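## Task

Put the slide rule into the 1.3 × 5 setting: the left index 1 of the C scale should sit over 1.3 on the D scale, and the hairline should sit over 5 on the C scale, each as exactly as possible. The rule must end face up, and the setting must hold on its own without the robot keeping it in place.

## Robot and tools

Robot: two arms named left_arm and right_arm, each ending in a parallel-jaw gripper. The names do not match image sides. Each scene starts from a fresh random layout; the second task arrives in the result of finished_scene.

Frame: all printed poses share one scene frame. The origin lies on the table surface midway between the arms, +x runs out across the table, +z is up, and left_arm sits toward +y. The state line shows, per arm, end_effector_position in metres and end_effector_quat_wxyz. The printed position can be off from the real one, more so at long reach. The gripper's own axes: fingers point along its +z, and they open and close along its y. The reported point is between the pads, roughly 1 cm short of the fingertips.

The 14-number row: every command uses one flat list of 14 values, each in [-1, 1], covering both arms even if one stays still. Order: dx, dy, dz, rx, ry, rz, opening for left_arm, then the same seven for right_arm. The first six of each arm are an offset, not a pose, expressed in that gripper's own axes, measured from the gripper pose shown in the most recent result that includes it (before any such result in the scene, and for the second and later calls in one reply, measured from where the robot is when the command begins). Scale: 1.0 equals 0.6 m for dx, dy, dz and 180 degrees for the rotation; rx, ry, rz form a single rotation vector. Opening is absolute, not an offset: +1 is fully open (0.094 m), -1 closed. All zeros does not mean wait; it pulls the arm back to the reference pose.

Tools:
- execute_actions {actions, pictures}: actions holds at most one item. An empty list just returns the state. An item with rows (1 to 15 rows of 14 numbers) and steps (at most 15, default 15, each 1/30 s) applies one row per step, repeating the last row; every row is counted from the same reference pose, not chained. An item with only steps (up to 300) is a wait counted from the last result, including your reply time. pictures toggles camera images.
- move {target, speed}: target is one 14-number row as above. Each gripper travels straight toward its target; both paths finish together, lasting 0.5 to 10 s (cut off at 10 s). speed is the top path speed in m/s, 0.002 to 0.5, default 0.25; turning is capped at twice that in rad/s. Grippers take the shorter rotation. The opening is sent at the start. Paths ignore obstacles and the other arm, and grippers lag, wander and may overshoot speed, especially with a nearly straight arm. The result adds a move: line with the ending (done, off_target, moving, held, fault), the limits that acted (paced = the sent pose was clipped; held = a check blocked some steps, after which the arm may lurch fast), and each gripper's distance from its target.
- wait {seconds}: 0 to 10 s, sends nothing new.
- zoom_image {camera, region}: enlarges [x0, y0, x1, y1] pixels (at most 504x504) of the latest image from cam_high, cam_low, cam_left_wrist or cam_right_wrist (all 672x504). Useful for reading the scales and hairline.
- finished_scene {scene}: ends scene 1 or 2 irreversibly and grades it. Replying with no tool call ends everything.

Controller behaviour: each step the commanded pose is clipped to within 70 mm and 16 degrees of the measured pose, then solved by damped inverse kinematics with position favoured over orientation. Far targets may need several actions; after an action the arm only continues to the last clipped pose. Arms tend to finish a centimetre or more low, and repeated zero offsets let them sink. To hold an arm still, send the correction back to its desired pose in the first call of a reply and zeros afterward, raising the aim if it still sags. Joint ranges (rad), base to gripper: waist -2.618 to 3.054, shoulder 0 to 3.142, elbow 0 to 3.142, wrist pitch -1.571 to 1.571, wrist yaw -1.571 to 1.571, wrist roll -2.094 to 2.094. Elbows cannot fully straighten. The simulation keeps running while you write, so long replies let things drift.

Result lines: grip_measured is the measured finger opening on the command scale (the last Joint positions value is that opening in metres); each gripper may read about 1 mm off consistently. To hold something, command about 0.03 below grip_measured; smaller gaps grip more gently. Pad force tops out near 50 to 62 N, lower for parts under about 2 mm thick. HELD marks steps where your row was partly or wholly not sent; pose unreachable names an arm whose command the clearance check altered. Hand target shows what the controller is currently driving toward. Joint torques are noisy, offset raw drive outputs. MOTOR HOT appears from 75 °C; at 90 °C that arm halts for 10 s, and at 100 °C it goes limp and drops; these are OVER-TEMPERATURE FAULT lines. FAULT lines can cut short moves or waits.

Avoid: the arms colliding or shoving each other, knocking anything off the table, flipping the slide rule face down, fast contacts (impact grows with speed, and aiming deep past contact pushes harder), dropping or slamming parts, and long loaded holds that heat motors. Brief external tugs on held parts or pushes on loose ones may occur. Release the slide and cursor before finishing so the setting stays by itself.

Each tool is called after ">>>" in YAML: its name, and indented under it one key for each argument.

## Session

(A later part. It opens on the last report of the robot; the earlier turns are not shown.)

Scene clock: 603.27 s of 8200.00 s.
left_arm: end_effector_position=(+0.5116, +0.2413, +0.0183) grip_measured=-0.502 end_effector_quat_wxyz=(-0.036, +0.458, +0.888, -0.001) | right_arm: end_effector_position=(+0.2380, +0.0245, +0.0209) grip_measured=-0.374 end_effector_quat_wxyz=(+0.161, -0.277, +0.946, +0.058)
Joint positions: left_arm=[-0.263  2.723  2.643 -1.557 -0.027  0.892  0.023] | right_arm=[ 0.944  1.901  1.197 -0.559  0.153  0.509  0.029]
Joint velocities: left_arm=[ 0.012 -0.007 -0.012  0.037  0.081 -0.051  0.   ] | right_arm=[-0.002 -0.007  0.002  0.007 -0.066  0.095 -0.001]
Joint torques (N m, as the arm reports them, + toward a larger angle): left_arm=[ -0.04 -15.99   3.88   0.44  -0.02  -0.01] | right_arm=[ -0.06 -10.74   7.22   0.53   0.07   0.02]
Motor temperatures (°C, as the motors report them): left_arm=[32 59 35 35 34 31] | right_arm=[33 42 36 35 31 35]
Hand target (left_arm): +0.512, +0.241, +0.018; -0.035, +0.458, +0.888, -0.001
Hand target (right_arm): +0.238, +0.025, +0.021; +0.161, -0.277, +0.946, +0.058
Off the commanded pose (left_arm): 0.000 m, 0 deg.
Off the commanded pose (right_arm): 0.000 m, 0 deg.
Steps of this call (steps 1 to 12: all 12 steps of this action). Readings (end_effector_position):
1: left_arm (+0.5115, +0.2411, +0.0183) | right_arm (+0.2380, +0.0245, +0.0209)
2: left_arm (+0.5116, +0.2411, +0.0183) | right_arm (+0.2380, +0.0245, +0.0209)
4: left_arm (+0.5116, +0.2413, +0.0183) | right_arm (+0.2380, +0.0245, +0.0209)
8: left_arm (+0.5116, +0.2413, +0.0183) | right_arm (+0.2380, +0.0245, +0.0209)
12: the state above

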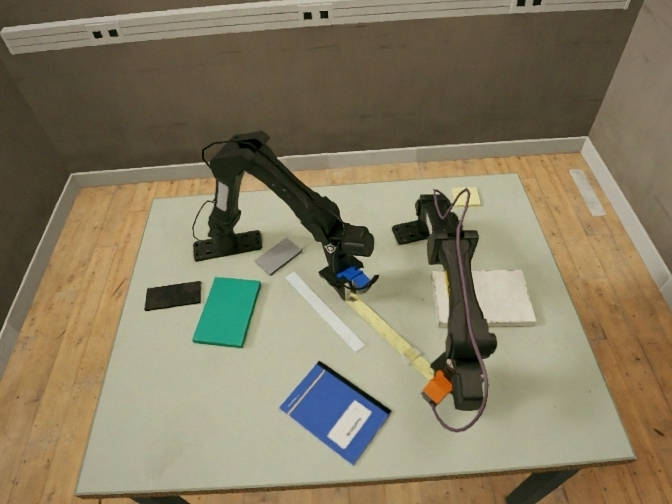

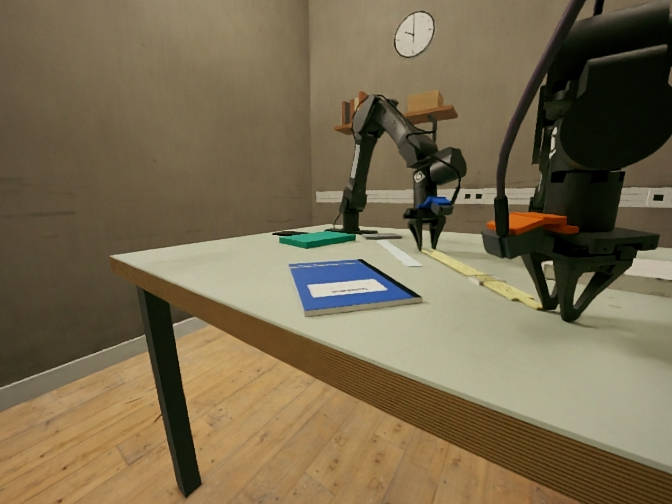

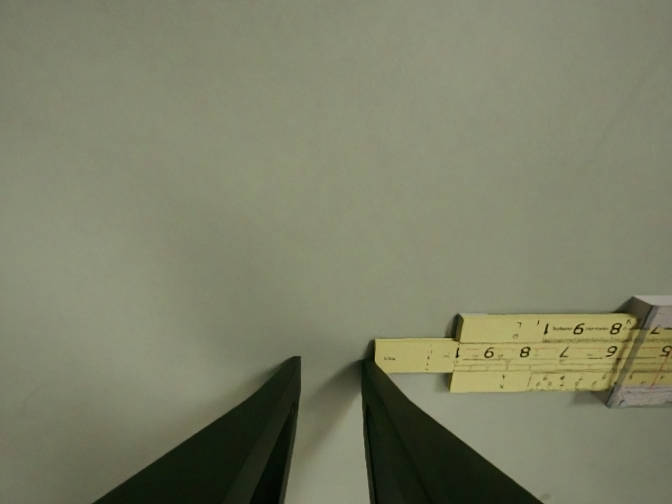

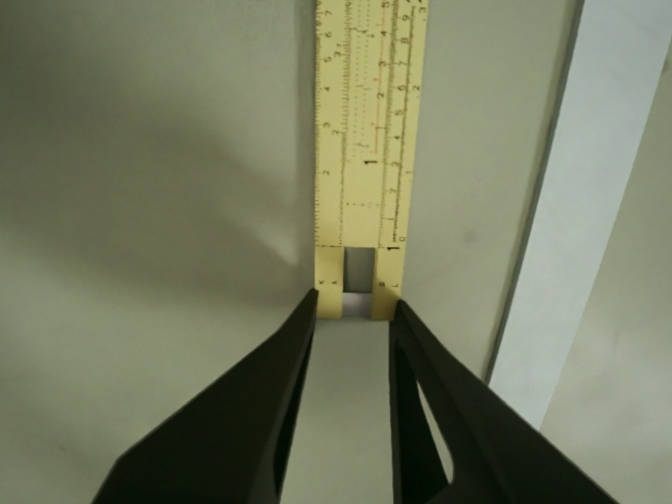

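>>> execute_actions:
  actions:
    - {"rows":[[0,0,0,0,0,0,-0.48,0,0,0,0,0,0,-0.385]],"steps":12}

>>> zoom_image:
  camera: "cam_right_wrist"
  region: [340,130,420,200]

Scene clock: 605.27 s of 8200.00 s.
left_arm: end_effector_position=(+0.5118, +0.2416, +0.0183) grip_measured=-0.482 end_effector_quat_wxyz=(-0.036, +0.458, +0.888, +0.000) | right_arm: end_effector_position=(+0.2380, +0.0245, +0.0209) grip_measured=-0.372 end_effector_quat_wxyz=(+0.161, -0.277, +0.946, +0.058)
Joint positions: left_arm=[-0.263  2.723  2.643 -1.556 -0.029  0.892  0.024] | right_arm=[ 0.944  1.901  1.197 -0.559  0.153  0.509  0.03 ]
Joint velocities: left_arm=[ 0.012 -0.012  0.007 -0.037  0.007  0.051 -0.   ] | right_arm=[ 0.042 -0.012  0.012 -0.022 -0.007 -0.11  -0.   ]
Joint torques (N m, as the arm reports them, + toward a larger angle): left_arm=[  0.06 -15.85   3.88   0.42   0.03   0.  ] | right_arm=[  0.   -10.62   7.19   0.45   0.11  -0.01]
Motor temperatures (°C, as the motors report them): left_arm=[32 59 35 35 34 31] | right_arm=[33 42 36 35 31 35]
Hand target (left_arm): +0.512, +0.241, +0.018; -0.036, +0.458, +0.888, -0.001
Hand target (right_arm): +0.238, +0.025, +0.021; +0.161, -0.277, +0.946, +0.058
Off the commanded pose (left_arm): 0.000 m, 0 deg.
Off the commanded pose (right_arm): 0.000 m, 0 deg.
Steps of this call (steps 1 to 48: nothing new was sent; steps 49 to 60: all 12 steps of this action). Readings (end_effector_position):
49: left_arm (+0.5117, +0.2413, +0.0183) | right_arm (+0.2380, +0.0245, +0.0209)
50: left_arm (+0.5118, +0.2414, +0.0183) | right_arm (+0.2380, +0.0245, +0.0209)
52: left_arm (+0.5118, +0.2415, +0.0183) | right_arm (+0.2380, +0.0245, +0.0209)
56: left_arm (+0.5118, +0.2416, +0.0183) | right_arm (+0.2380, +0.0245, +0.0209)
60: the state above

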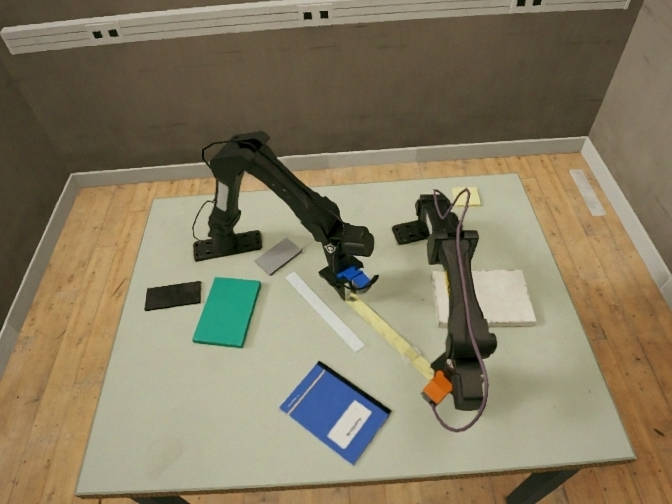

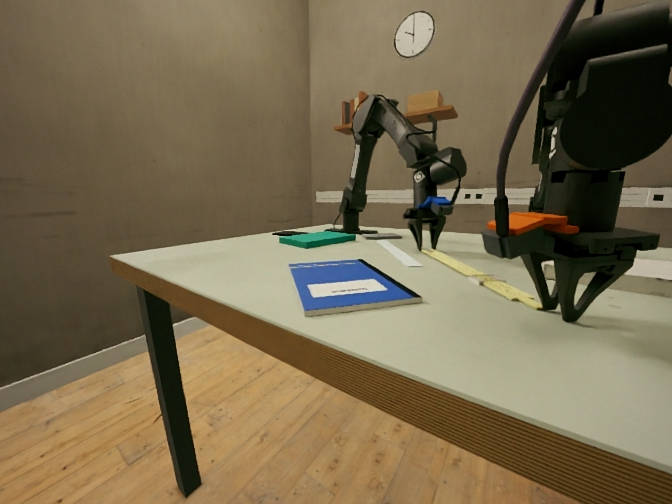

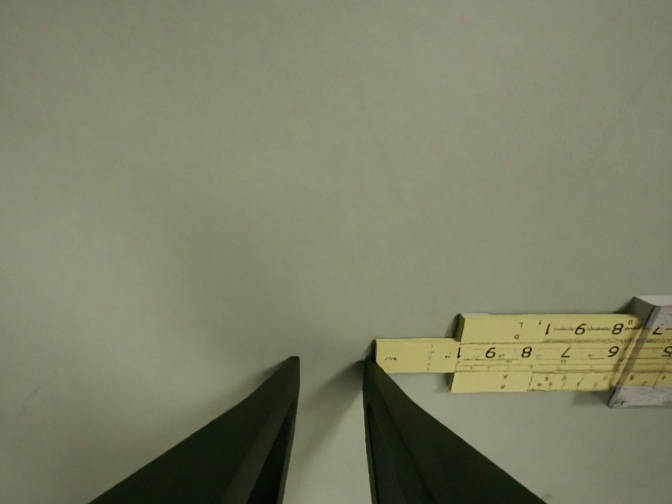

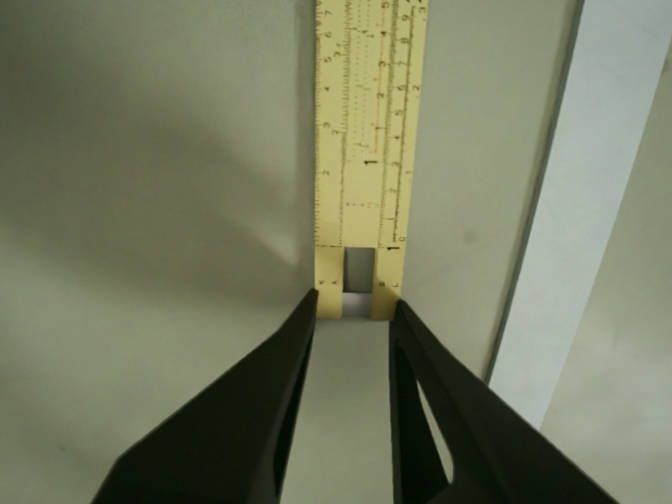

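Region (340, 130, 420, 200) of cam_right_wrist's 672x504 image, scaled by 6.300, with more detail than that image has; it fills the top 441 rows of this view, and the rest is white.

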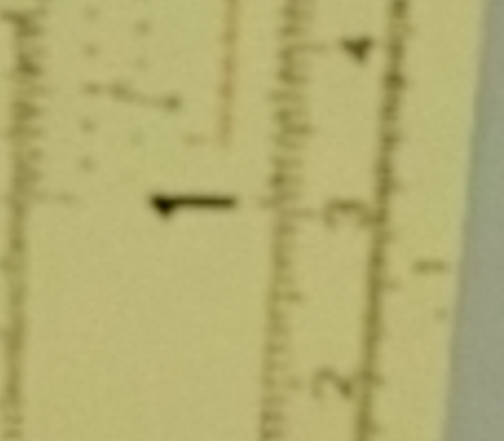

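>>> execute_actions:
  actions:
    - {"rows":[[0,0,0,0,0,0,-0.455,0,0,0,0,0,0,-0.385]],"steps":12}

>>> zoom_image:
  camera: "cam_right_wrist"
  region: [340,130,420,200]

Scene clock: 607.63 s of 8200.00 s.
left_arm: end_effector_position=(+0.5121, +0.2419, +0.0183) grip_measured=-0.457 end_effector_quat_wxyz=(-0.035, +0.458, +0.888, +0.001) | right_arm: end_effector_position=(+0.2380, +0.0245, +0.0209) grip_measured=-0.372 end_effector_quat_wxyz=(+0.161, -0.277, +0.946, +0.058)
Joint positions: left_arm=[-0.263  2.723  2.643 -1.555 -0.031  0.892  0.025] | right_arm=[ 0.944  1.901  1.197 -0.559  0.153  0.509  0.03 ]
Joint velocities: left_arm=[-0.012 -0.012 -0.002 -0.051  0.022 -0.051 -0.001] | right_arm=[-0.002  0.002  0.012 -0.022 -0.007  0.022  0.001]
Joint torques (N m, as the arm reports them, + toward a larger angle): left_arm=[  0.04 -15.94   3.82   0.4    0.02  -0.01] | right_arm=[  0.07 -10.75   7.17   0.44   0.11   0.03]
Motor temperatures (°C, as the motors report them): left_arm=[32 59 35 35 34 31] | right_arm=[33 42 36 35 31 35]
Hand target (left_arm): +0.512, +0.242, +0.018; -0.036, +0.458, +0.888, +0.000
Hand target (right_arm): +0.238, +0.025, +0.021; +0.161, -0.277, +0.946, +0.058
Off the commanded pose (left_arm): 0.000 m, 0 deg.
Off the commanded pose (right_arm): 0.000 m, 0 deg.
Steps of this call (steps 1 to 59: nothing new was sent; steps 60 to 71: all 12 steps of this action). Readings (end_effector_position):
60: left_arm (+0.5119, +0.2416, +0.0183) | right_arm (+0.2380, +0.0245, +0.0209)
61: left_arm (+0.5121, +0.2418, +0.0183) | right_arm (+0.2380, +0.0245, +0.0209)
63: left_arm (+0.5121, +0.2419, +0.0183) | right_arm (+0.2380, +0.0245, +0.0209)
67: left_arm (+0.5121, +0.2419, +0.0183) | right_arm (+0.2380, +0.0245, +0.0209)
71: the state above

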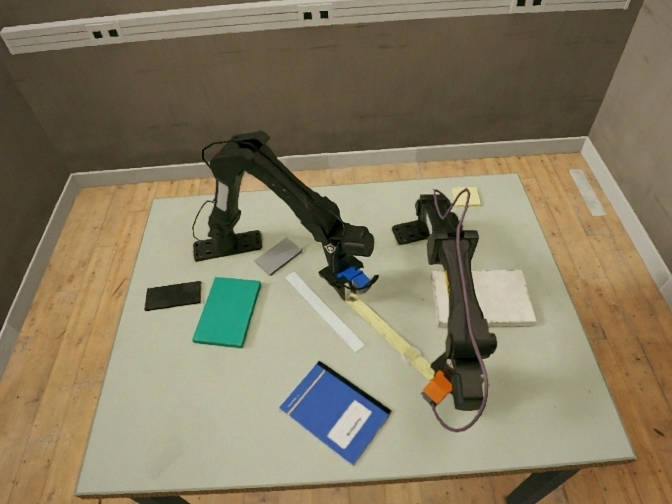

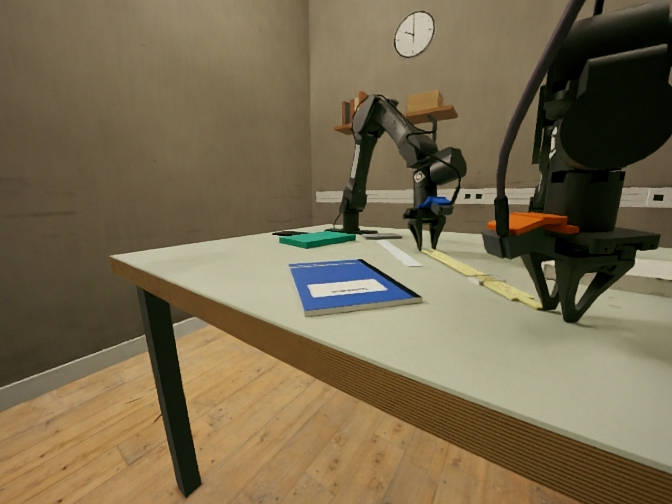

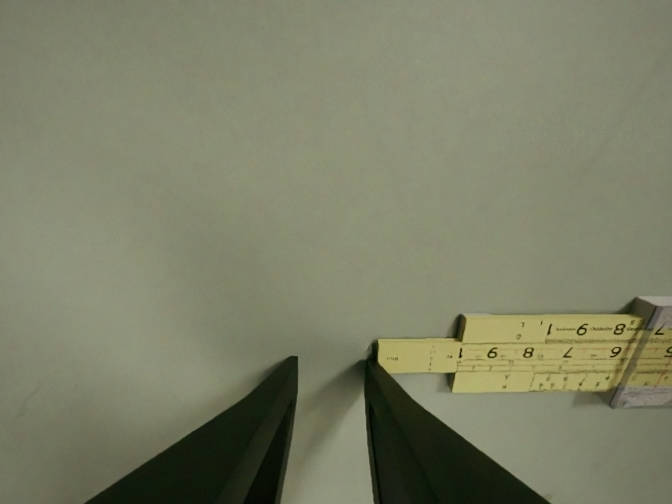

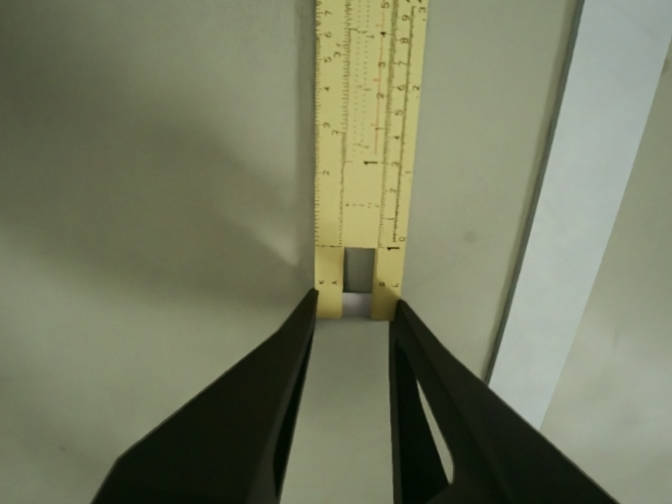

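Region (340, 130, 420, 200) of cam_right_wrist's 672x504 image, scaled by 6.300, with more detail than that image has; it fills the top 441 rows of this view, and the rest is white.

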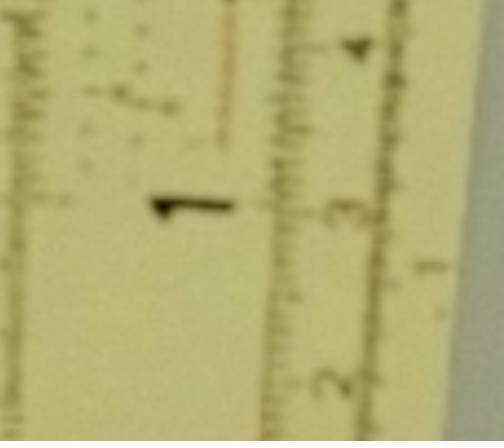

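>>> execute_actions:
  actions:
    - {"rows":[[0,0,0,0,0,0,-0.432,0,0,0,0,0,0,-0.385]],"steps":12}

>>> zoom_image:
  camera: "cam_right_wrist"
  region: [355,140,405,190]

Scene clock: 610.20 s of 8200.00 s.
left_arm: end_effector_position=(+0.5124, +0.2422, +0.0183) grip_measured=-0.434 end_effector_quat_wxyz=(-0.035, +0.458, +0.888, +0.002) | right_arm: end_effector_position=(+0.2380, +0.0246, +0.0209) grip_measured=-0.372 end_effector_quat_wxyz=(+0.160, -0.277, +0.946, +0.059)
Joint positions: left_arm=[-0.263  2.723  2.643 -1.554 -0.033  0.892  0.027] | right_arm=[ 0.944  1.901  1.197 -0.559  0.152  0.509  0.03 ]
Joint velocities: left_arm=[-0.017 -0.012 -0.017 -0.066 -0.081  0.022  0.001] | right_arm=[-0.022  0.002 -0.012 -0.066  0.007 -0.007 -0.001]
Joint torques (N m, as the arm reports them, + toward a larger angle): left_arm=[  0.04 -15.96   3.83   0.43   0.03   0.  ] | right_arm=[  0.02 -10.53   7.11   0.48   0.11  -0.05]
Motor temperatures (°C, as the motors report them): left_arm=[32 59 35 35 34 31] | right_arm=[33 42 36 35 31 35]
Hand target (left_arm): +0.512, +0.242, +0.018; -0.035, +0.458, +0.888, +0.001
Hand target (right_arm): +0.238, +0.025, +0.021; +0.160, -0.277, +0.946, +0.059
Off the commanded pose (left_arm): 0.000 m, 0 deg.
Off the commanded pose (right_arm): 0.000 m, 0 deg.
Steps of this call (steps 1 to 65: nothing new was sent; steps 66 to 77: all 12 steps of this action). Readings (end_effector_position):
66: left_arm (+0.5122, +0.2420, +0.0183) | right_arm (+0.2380, +0.0246, +0.0209)
67: left_arm (+0.5124, +0.2421, +0.0183) | right_arm (+0.2380, +0.0246, +0.0209)
69: left_arm (+0.5124, +0.2422, +0.0183) | right_arm (+0.2380, +0.0246, +0.0209)
73: left_arm (+0.5124, +0.2422, +0.0183) | right_arm (+0.2380, +0.0246, +0.0209)
77: the state above

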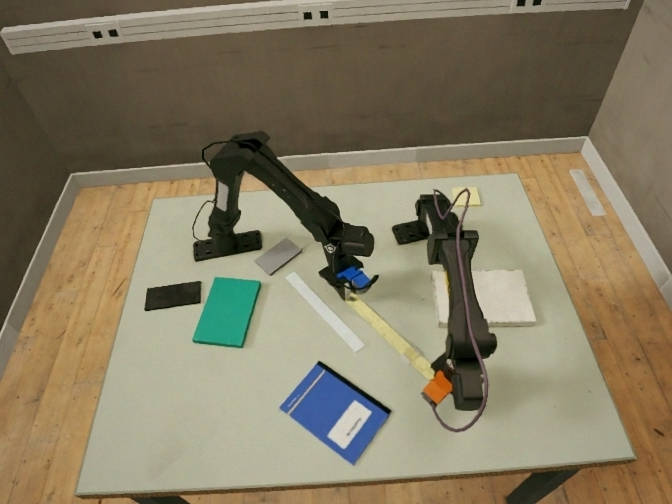

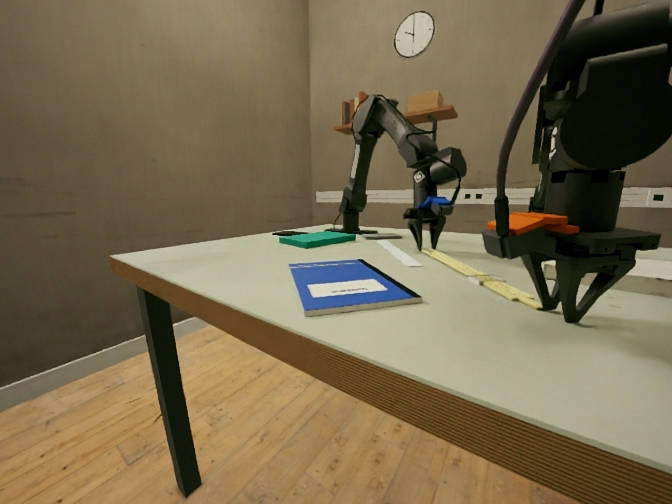

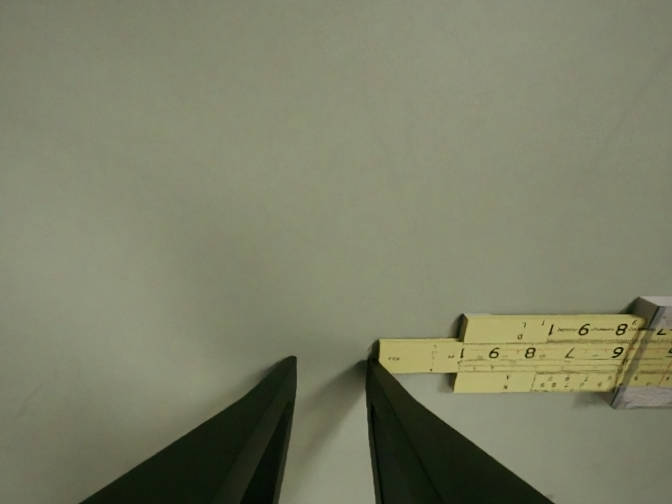

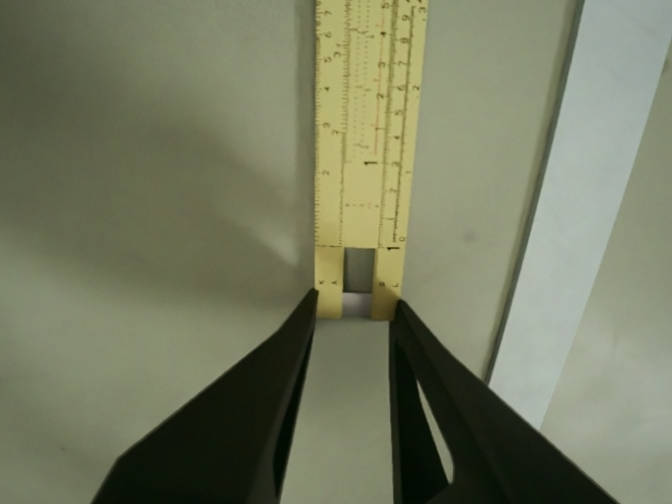

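Region (355, 140, 405, 190) of cam_right_wrist's 672x504 image, scaled by 10.080, with more detail than that image has.

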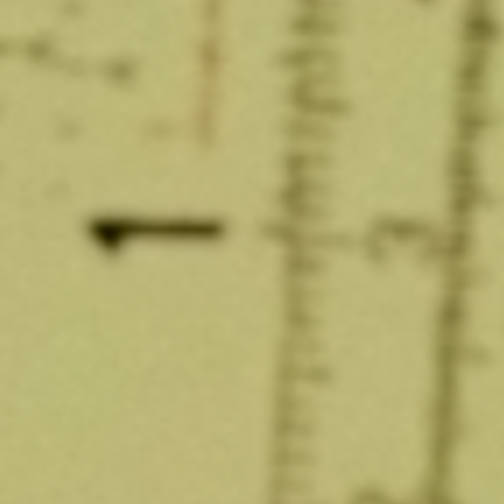

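>>> execute_actions:
  actions:
    - {"rows":[[0,0,0,0,0,0,-0.42,0,0,0,0,0,0,-0.385]],"steps":12}

>>> zoom_image:
  camera: "cam_right_wrist"
  region: [355,140,405,190]

Scene clock: 613.03 s of 8200.00 s.
left_arm: end_effector_position=(+0.5126, +0.2424, +0.0183) grip_measured=-0.422 end_effector_quat_wxyz=(-0.035, +0.458, +0.888, +0.003) | right_arm: end_effector_position=(+0.2380, +0.0246, +0.0209) grip_measured=-0.372 end_effector_quat_wxyz=(+0.160, -0.277, +0.946, +0.059)
Joint positions: left_arm=[-0.263  2.723  2.643 -1.553 -0.034  0.892  0.027] | right_arm=[ 0.944  1.901  1.197 -0.559  0.152  0.509  0.03 ]
Joint velocities: left_arm=[ 0.002  0.002 -0.002  0.022  0.022 -0.022 -0.   ] | right_arm=[ 0.002  0.002 -0.032  0.007  0.066  0.007 -0.001]
Joint torques (N m, as the arm reports them, + toward a larger angle): left_arm=[ -0.04 -15.88   3.84   0.41  -0.03  -0.01] | right_arm=[  0.05 -10.64   7.21   0.49   0.04   0.03]
Motor temperatures (°C, as the motors report them): left_arm=[32 59 35 35 34 31] | right_arm=[33 42 36 35 31 35]
Hand target (left_arm): +0.512, +0.242, +0.018; -0.035, +0.458, +0.888, +0.002
Hand target (right_arm): +0.238, +0.025, +0.021; +0.160, -0.277, +0.946, +0.059
Off the commanded pose (left_arm): 0.000 m, 0 deg.
Off the commanded pose (right_arm): 0.000 m, 0 deg.
Steps of this call (steps 1 to 73: nothing new was sent; steps 74 to 85: all 12 steps of this action). Readings (end_effector_position):
74: left_arm (+0.5125, +0.2423, +0.0183) | right_arm (+0.2380, +0.0246, +0.0209)
75: left_arm (+0.5126, +0.2423, +0.0183) | right_arm (+0.2380, +0.0246, +0.0209)
77: left_arm (+0.5126, +0.2424, +0.0183) | right_arm (+0.2380, +0.0246, +0.0209)
81: left_arm (+0.5126, +0.2424, +0.0183) | right_arm (+0.2380, +0.0246, +0.0209)
85: the state above

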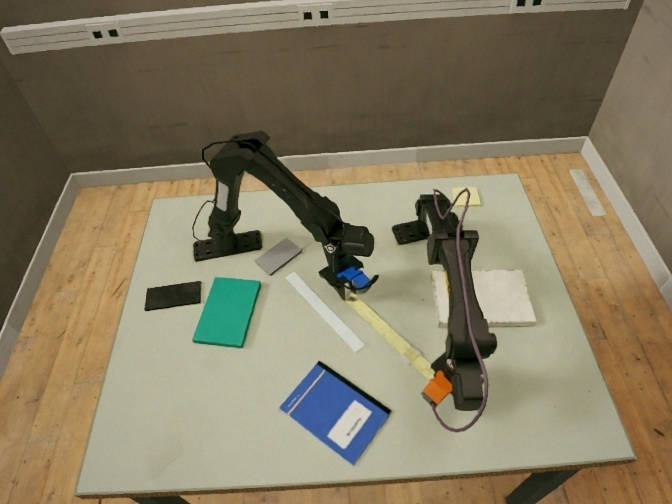

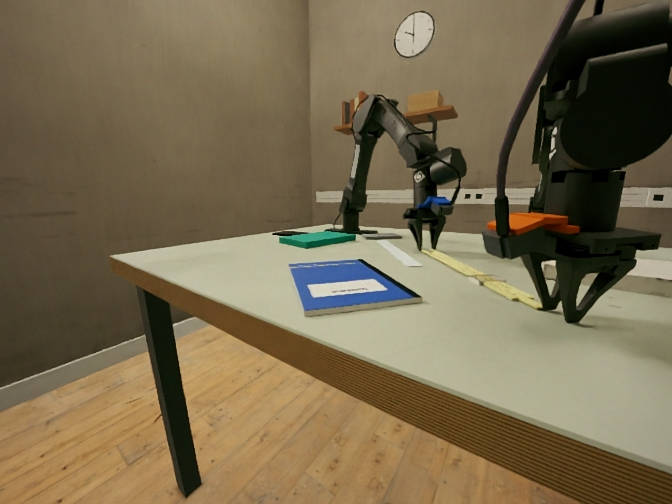

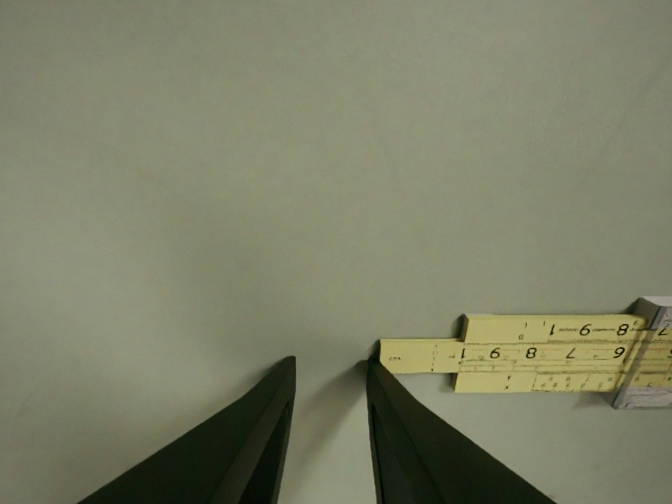

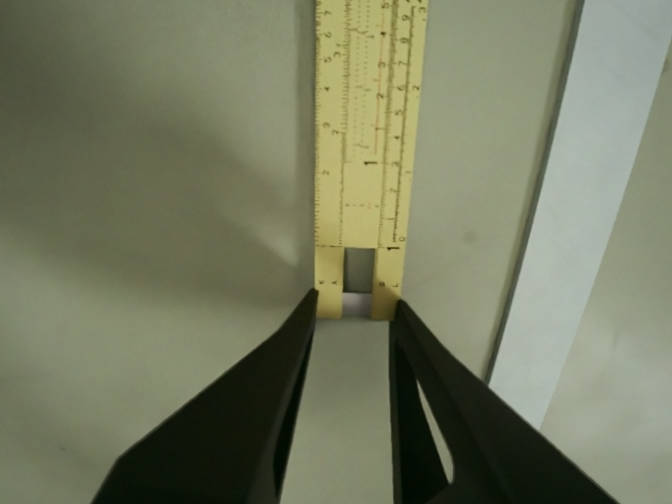

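Region (355, 140, 405, 190) of cam_right_wrist's 672x504 image, scaled by 10.080, with more detail than that image has.

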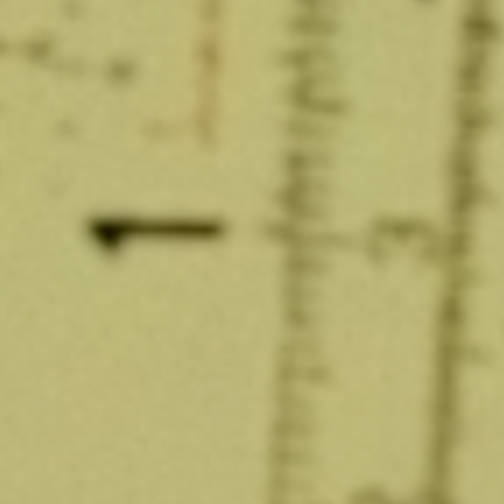

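No movement from that step; one more small push.

>>> execute_actions:
  actions:
    - {"rows":[[0,0,0,0,0,0,-0.402,0,0,0,0,0,0,-0.385]],"steps":12}

>>> zoom_image:
  camera: "cam_right_wrist"
  region: [355,140,405,190]

Scene clock: 615.80 s of 8200.00 s.
left_arm: end_effector_position=(+0.5129, +0.2427, +0.0183) grip_measured=-0.404 end_effector_quat_wxyz=(-0.035, +0.458, +0.888, +0.004) | right_arm: end_effector_position=(+0.2380, +0.0246, +0.0209) grip_measured=-0.372 end_effector_quat_wxyz=(+0.160, -0.277, +0.946, +0.059)
Joint positions: left_arm=[-0.263  2.723  2.643 -1.552 -0.036  0.892  0.028] | right_arm=[ 0.944  1.901  1.197 -0.559  0.152  0.509  0.03 ]
Joint velocities: left_arm=[ 0.007  0.002  0.007 -0.022 -0.051 -0.007 -0.   ] | right_arm=[ 0.002  0.002 -0.012  0.022 -0.037  0.007 -0.   ]
Joint torques (N m, as the arm reports them, + toward a larger angle): left_arm=[ -0.01 -15.93   3.83   0.43  -0.02  -0.02] | right_arm=[ -0.16 -10.77   7.03   0.48   0.05  -0.02]
Motor temperatures (°C, as the motors report them): left_arm=[32 59 35 35 34 31] | right_arm=[33 42 36 35 31 35]
Hand target (left_arm): +0.513, +0.242, +0.018; -0.035, +0.458, +0.888, +0.003
Hand target (right_arm): +0.238, +0.025, +0.021; +0.160, -0.277, +0.946, +0.059
Off the commanded pose (left_arm): 0.000 m, 0 deg.
Off the commanded pose (right_arm): 0.000 m, 0 deg.
Steps of this call (steps 1 to 71: nothing new was sent; steps 72 to 83: all 12 steps of this action). Readings (end_effector_position):
72: left_arm (+0.5127, +0.2425, +0.0183) | right_arm (+0.2380, +0.0246, +0.0209)
73: left_arm (+0.5128, +0.2426, +0.0183) | right_arm (+0.2380, +0.0246, +0.0209)
75: left_arm (+0.5129, +0.2427, +0.0183) | right_arm (+0.2380, +0.0246, +0.0209)
79: left_arm (+0.5129, +0.2427, +0.0183) | right_arm (+0.2380, +0.0246, +0.0209)
83: the state above

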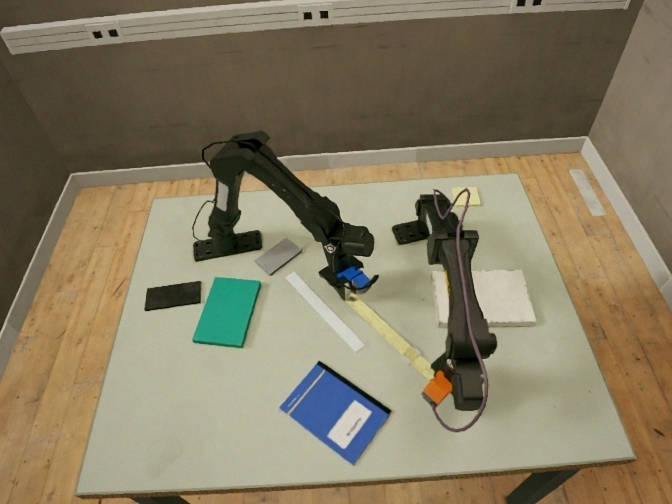

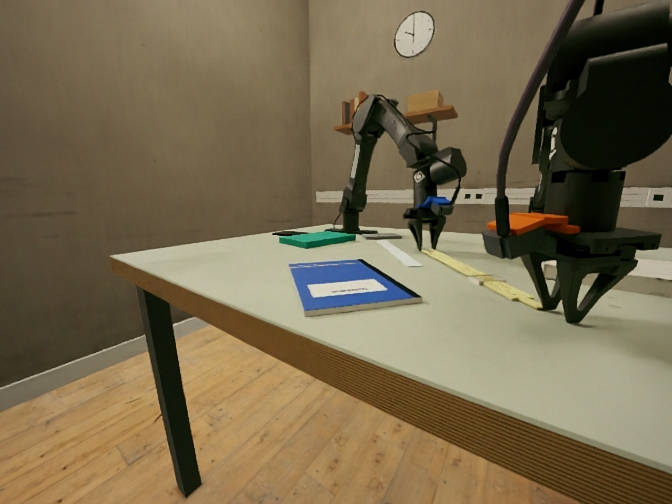

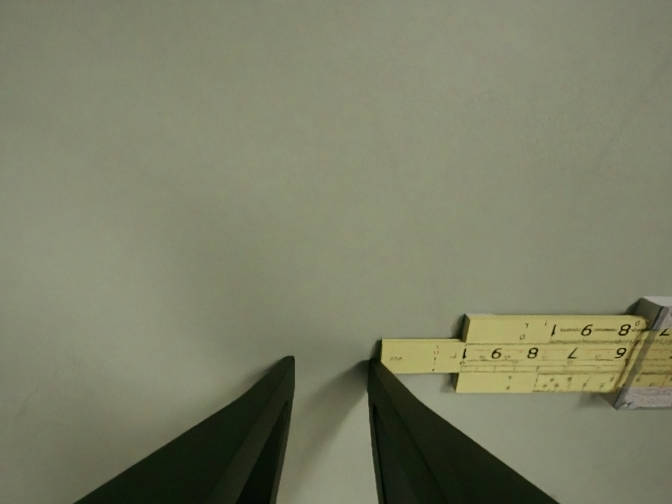

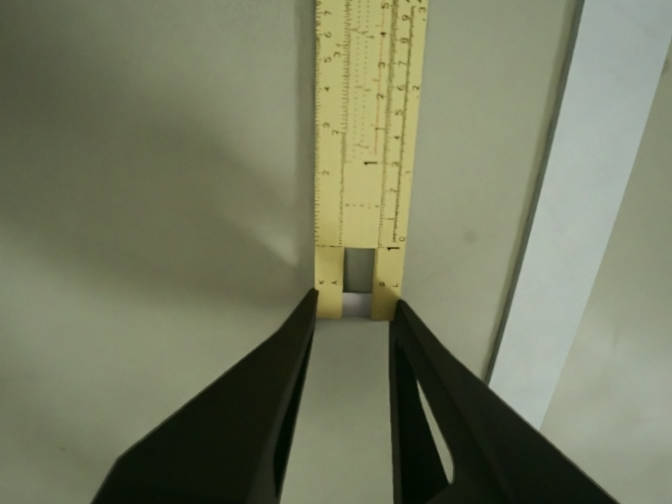

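Region (355, 140, 405, 190) of cam_right_wrist's 672x504 image, scaled by 10.080, with more detail than that image has.

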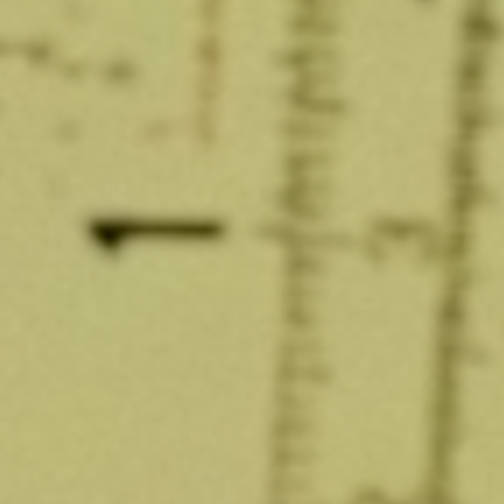

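>>> execute_actions:
  actions:
    - {"rows":[[0,0,0,0,0,0,-0.385,0,0,0,0,0,0,-0.38]],"steps":12}

>>> zoom_image:
  camera: "cam_right_wrist"
  region: [355,140,405,190]

Scene clock: 618.77 s of 8200.00 s.
left_arm: end_effector_position=(+0.5131, +0.2429, +0.0183) grip_measured=-0.387 end_effector_quat_wxyz=(-0.035, +0.458, +0.888, +0.005) | right_arm: end_effector_position=(+0.2380, +0.0246, +0.0209) grip_measured=-0.368 end_effector_quat_wxyz=(+0.160, -0.277, +0.946, +0.059)
Joint positions: left_arm=[-0.263  2.723  2.643 -1.551 -0.037  0.892  0.029] | right_arm=[ 0.944  1.901  1.197 -0.559  0.152  0.509  0.03 ]
Joint velocities: left_arm=[-0.012  0.017 -0.007  0.081  0.051  0.022 -0.   ] | right_arm=[-0.002 -0.017 -0.007  0.037  0.037  0.051 -0.001]
Joint torques (N m, as the arm reports them, + toward a larger angle): left_arm=[  0.01 -16.     3.92   0.44   0.     0.  ] | right_arm=[  0.08 -10.82   7.18   0.45   0.11  -0.02]
Motor temperatures (°C, as the motors report them): left_arm=[32 59 35 35 34 31] | right_arm=[33 42 36 35 31 35]
Hand target (left_arm): +0.513, +0.243, +0.018; -0.035, +0.458, +0.888, +0.004
Hand target (right_arm): +0.238, +0.025, +0.021; +0.160, -0.277, +0.946, +0.059
Off the commanded pose (left_arm): 0.000 m, 0 deg.
Off the commanded pose (right_arm): 0.000 m, 0 deg.
Steps of this call (steps 1 to 77: nothing new was sent; steps 78 to 89: all 12 steps of this action). Readings (end_effector_position):
78: left_arm (+0.5130, +0.2428, +0.0183) | right_arm (+0.2380, +0.0246, +0.0209)
79: left_arm (+0.5131, +0.2429, +0.0183) | right_arm (+0.2380, +0.0246, +0.0209)
81: left_arm (+0.5131, +0.2429, +0.0183) | right_arm (+0.2380, +0.0246, +0.0209)
85: left_arm (+0.5131, +0.2429, +0.0183) | right_arm (+0.2380, +0.0246, +0.0209)
89: the state above

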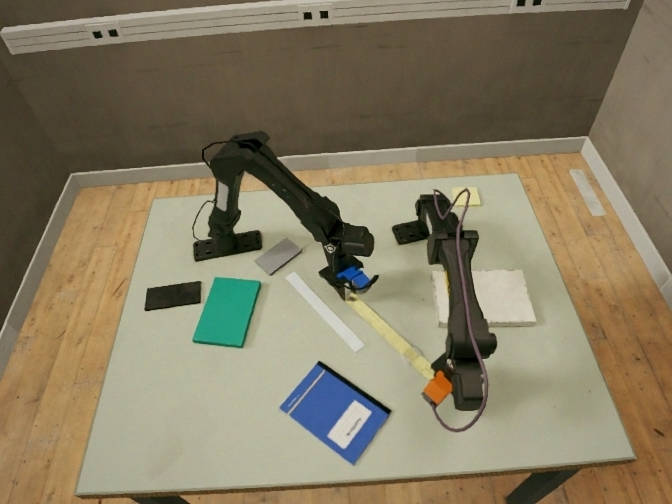

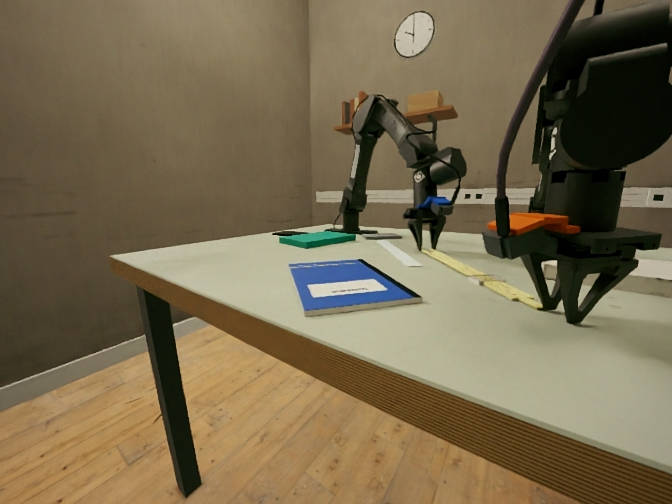

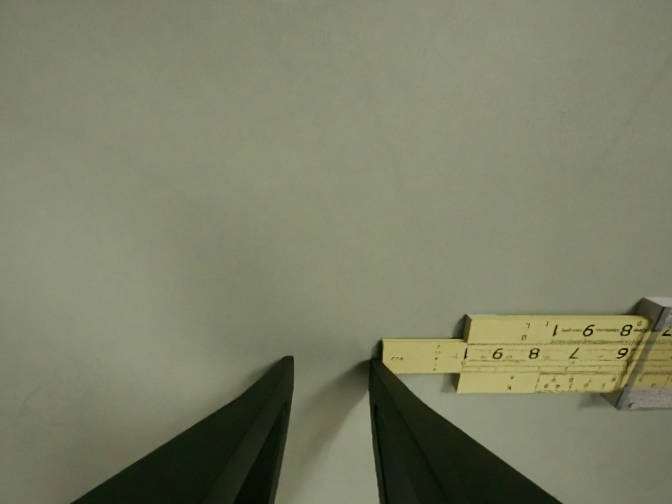

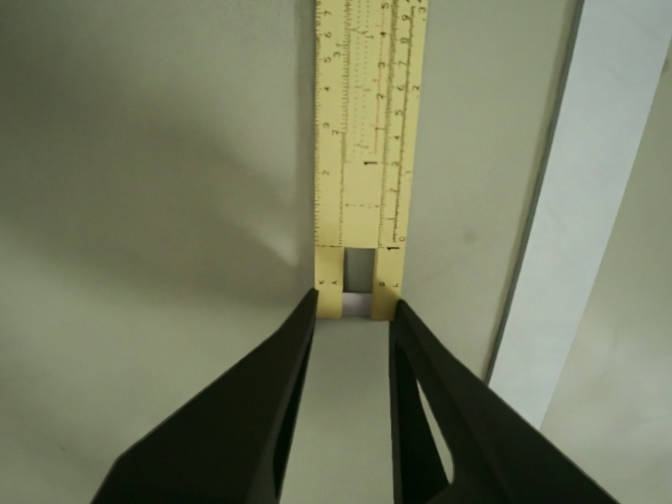

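Region (355, 140, 405, 190) of cam_right_wrist's 672x504 image, scaled by 10.080, with more detail than that image has.

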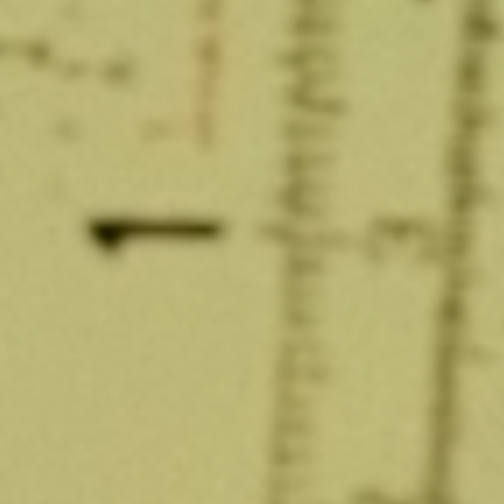

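>>> execute_actions:
  actions:
    - {"rows":[[0,-0.003,0,0,0,0,-0.385,0,0,0,0,0,0,-0.38]],"steps":12}

>>> zoom_image:
  camera: "cam_right_wrist"
  region: [355,140,405,190]

Scene clock: 621.23 s of 8200.00 s.
left_arm: end_effector_position=(+0.5132, +0.2430, +0.0178) grip_measured=-0.387 end_effector_quat_wxyz=(-0.035, +0.458, +0.888, +0.005) | right_arm: end_effector_position=(+0.2380, +0.0246, +0.0209) grip_measured=-0.368 end_effector_quat_wxyz=(+0.160, -0.277, +0.946, +0.059)
Joint positions: left_arm=[-0.263  2.718  2.632 -1.543 -0.037  0.892  0.029] | right_arm=[ 0.944  1.901  1.197 -0.559  0.152  0.509  0.03 ]
Joint velocities: left_arm=[-0.007 -0.012 -0.007  0.022 -0.007  0.007 -0.   ] | right_arm=[-0.002  0.012  0.012  0.007  0.037 -0.051 -0.   ]
Joint torques (N m, as the arm reports them, + toward a larger angle): left_arm=[ -0.2  -16.86   2.46   0.51  -0.03  -0.05] | right_arm=[  0.07 -10.55   7.37   0.44   0.1   -0.03]
Motor temperatures (°C, as the motors report them): left_arm=[32 59 35 35 34 31] | right_arm=[33 42 36 35 31 35]
Hand target (left_arm): +0.512, +0.242, +0.018; -0.035, +0.458, +0.888, +0.005
Hand target (right_arm): +0.238, +0.025, +0.021; +0.160, -0.277, +0.946, +0.059
Off the commanded pose (left_arm): 0.002 m, 0 deg.
Off the commanded pose (right_arm): 0.000 m, 0 deg.
Steps of this call (steps 1 to 62: nothing new was sent; steps 63 to 74: all 12 steps of this action). Readings (end_effector_position):
63: left_arm (+0.5131, +0.2430, +0.0178) | right_arm (+0.2380, +0.0246, +0.0209)
64: left_arm (+0.5131, +0.2430, +0.0179) | right_arm (+0.2380, +0.0246, +0.0209)
66: left_arm (+0.5132, +0.2430, +0.0179) | right_arm (+0.2380, +0.0246, +0.0209)
70: left_arm (+0.5132, +0.2430, +0.0178) | right_arm (+0.2380, +0.0246, +0.0209)
74: the state above

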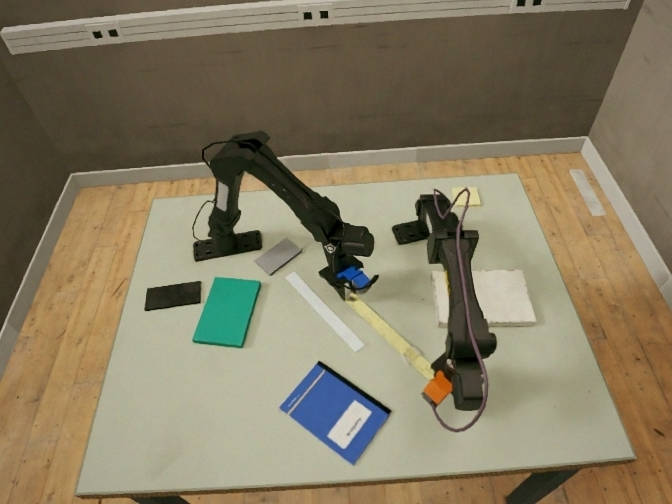

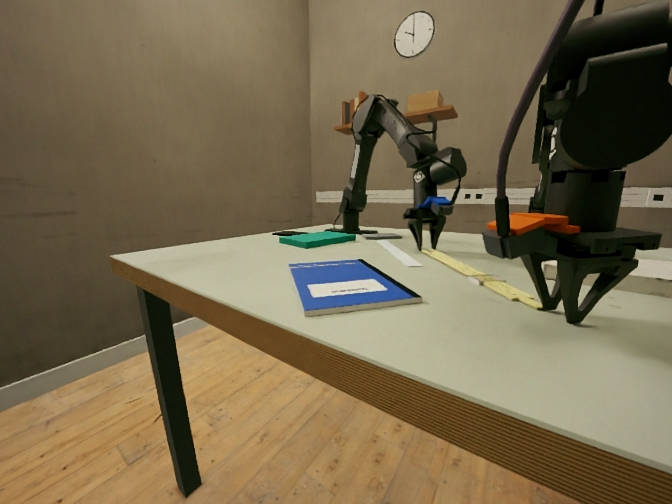

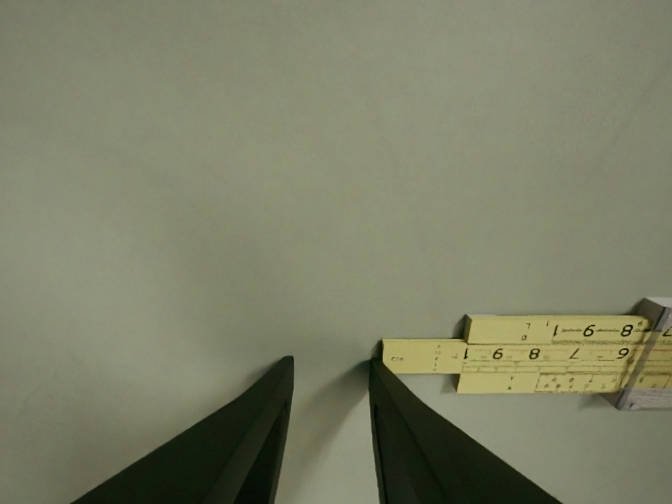

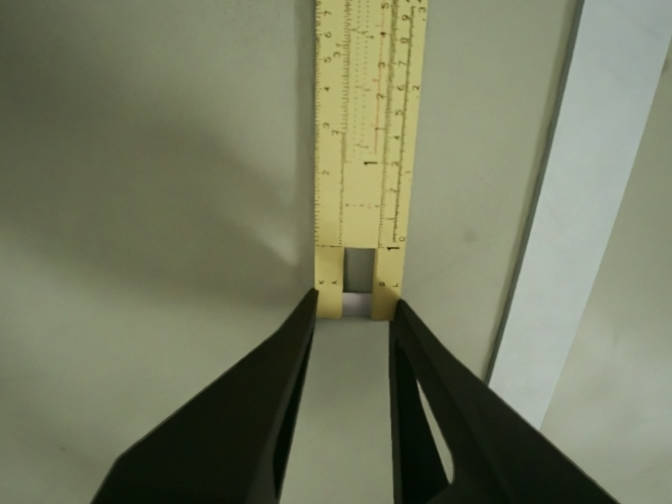

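Region (355, 140, 405, 190) of cam_right_wrist's 672x504 image, scaled by 10.080, with more detail than that image has.

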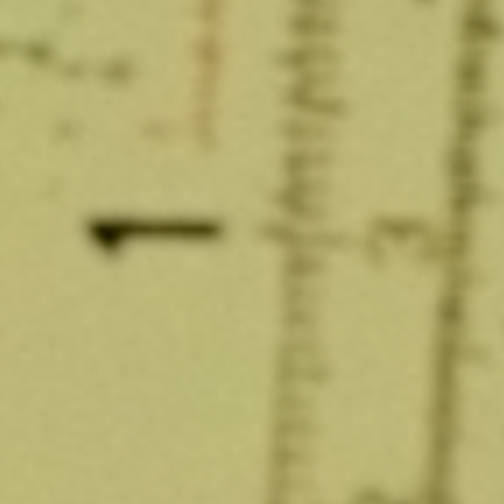

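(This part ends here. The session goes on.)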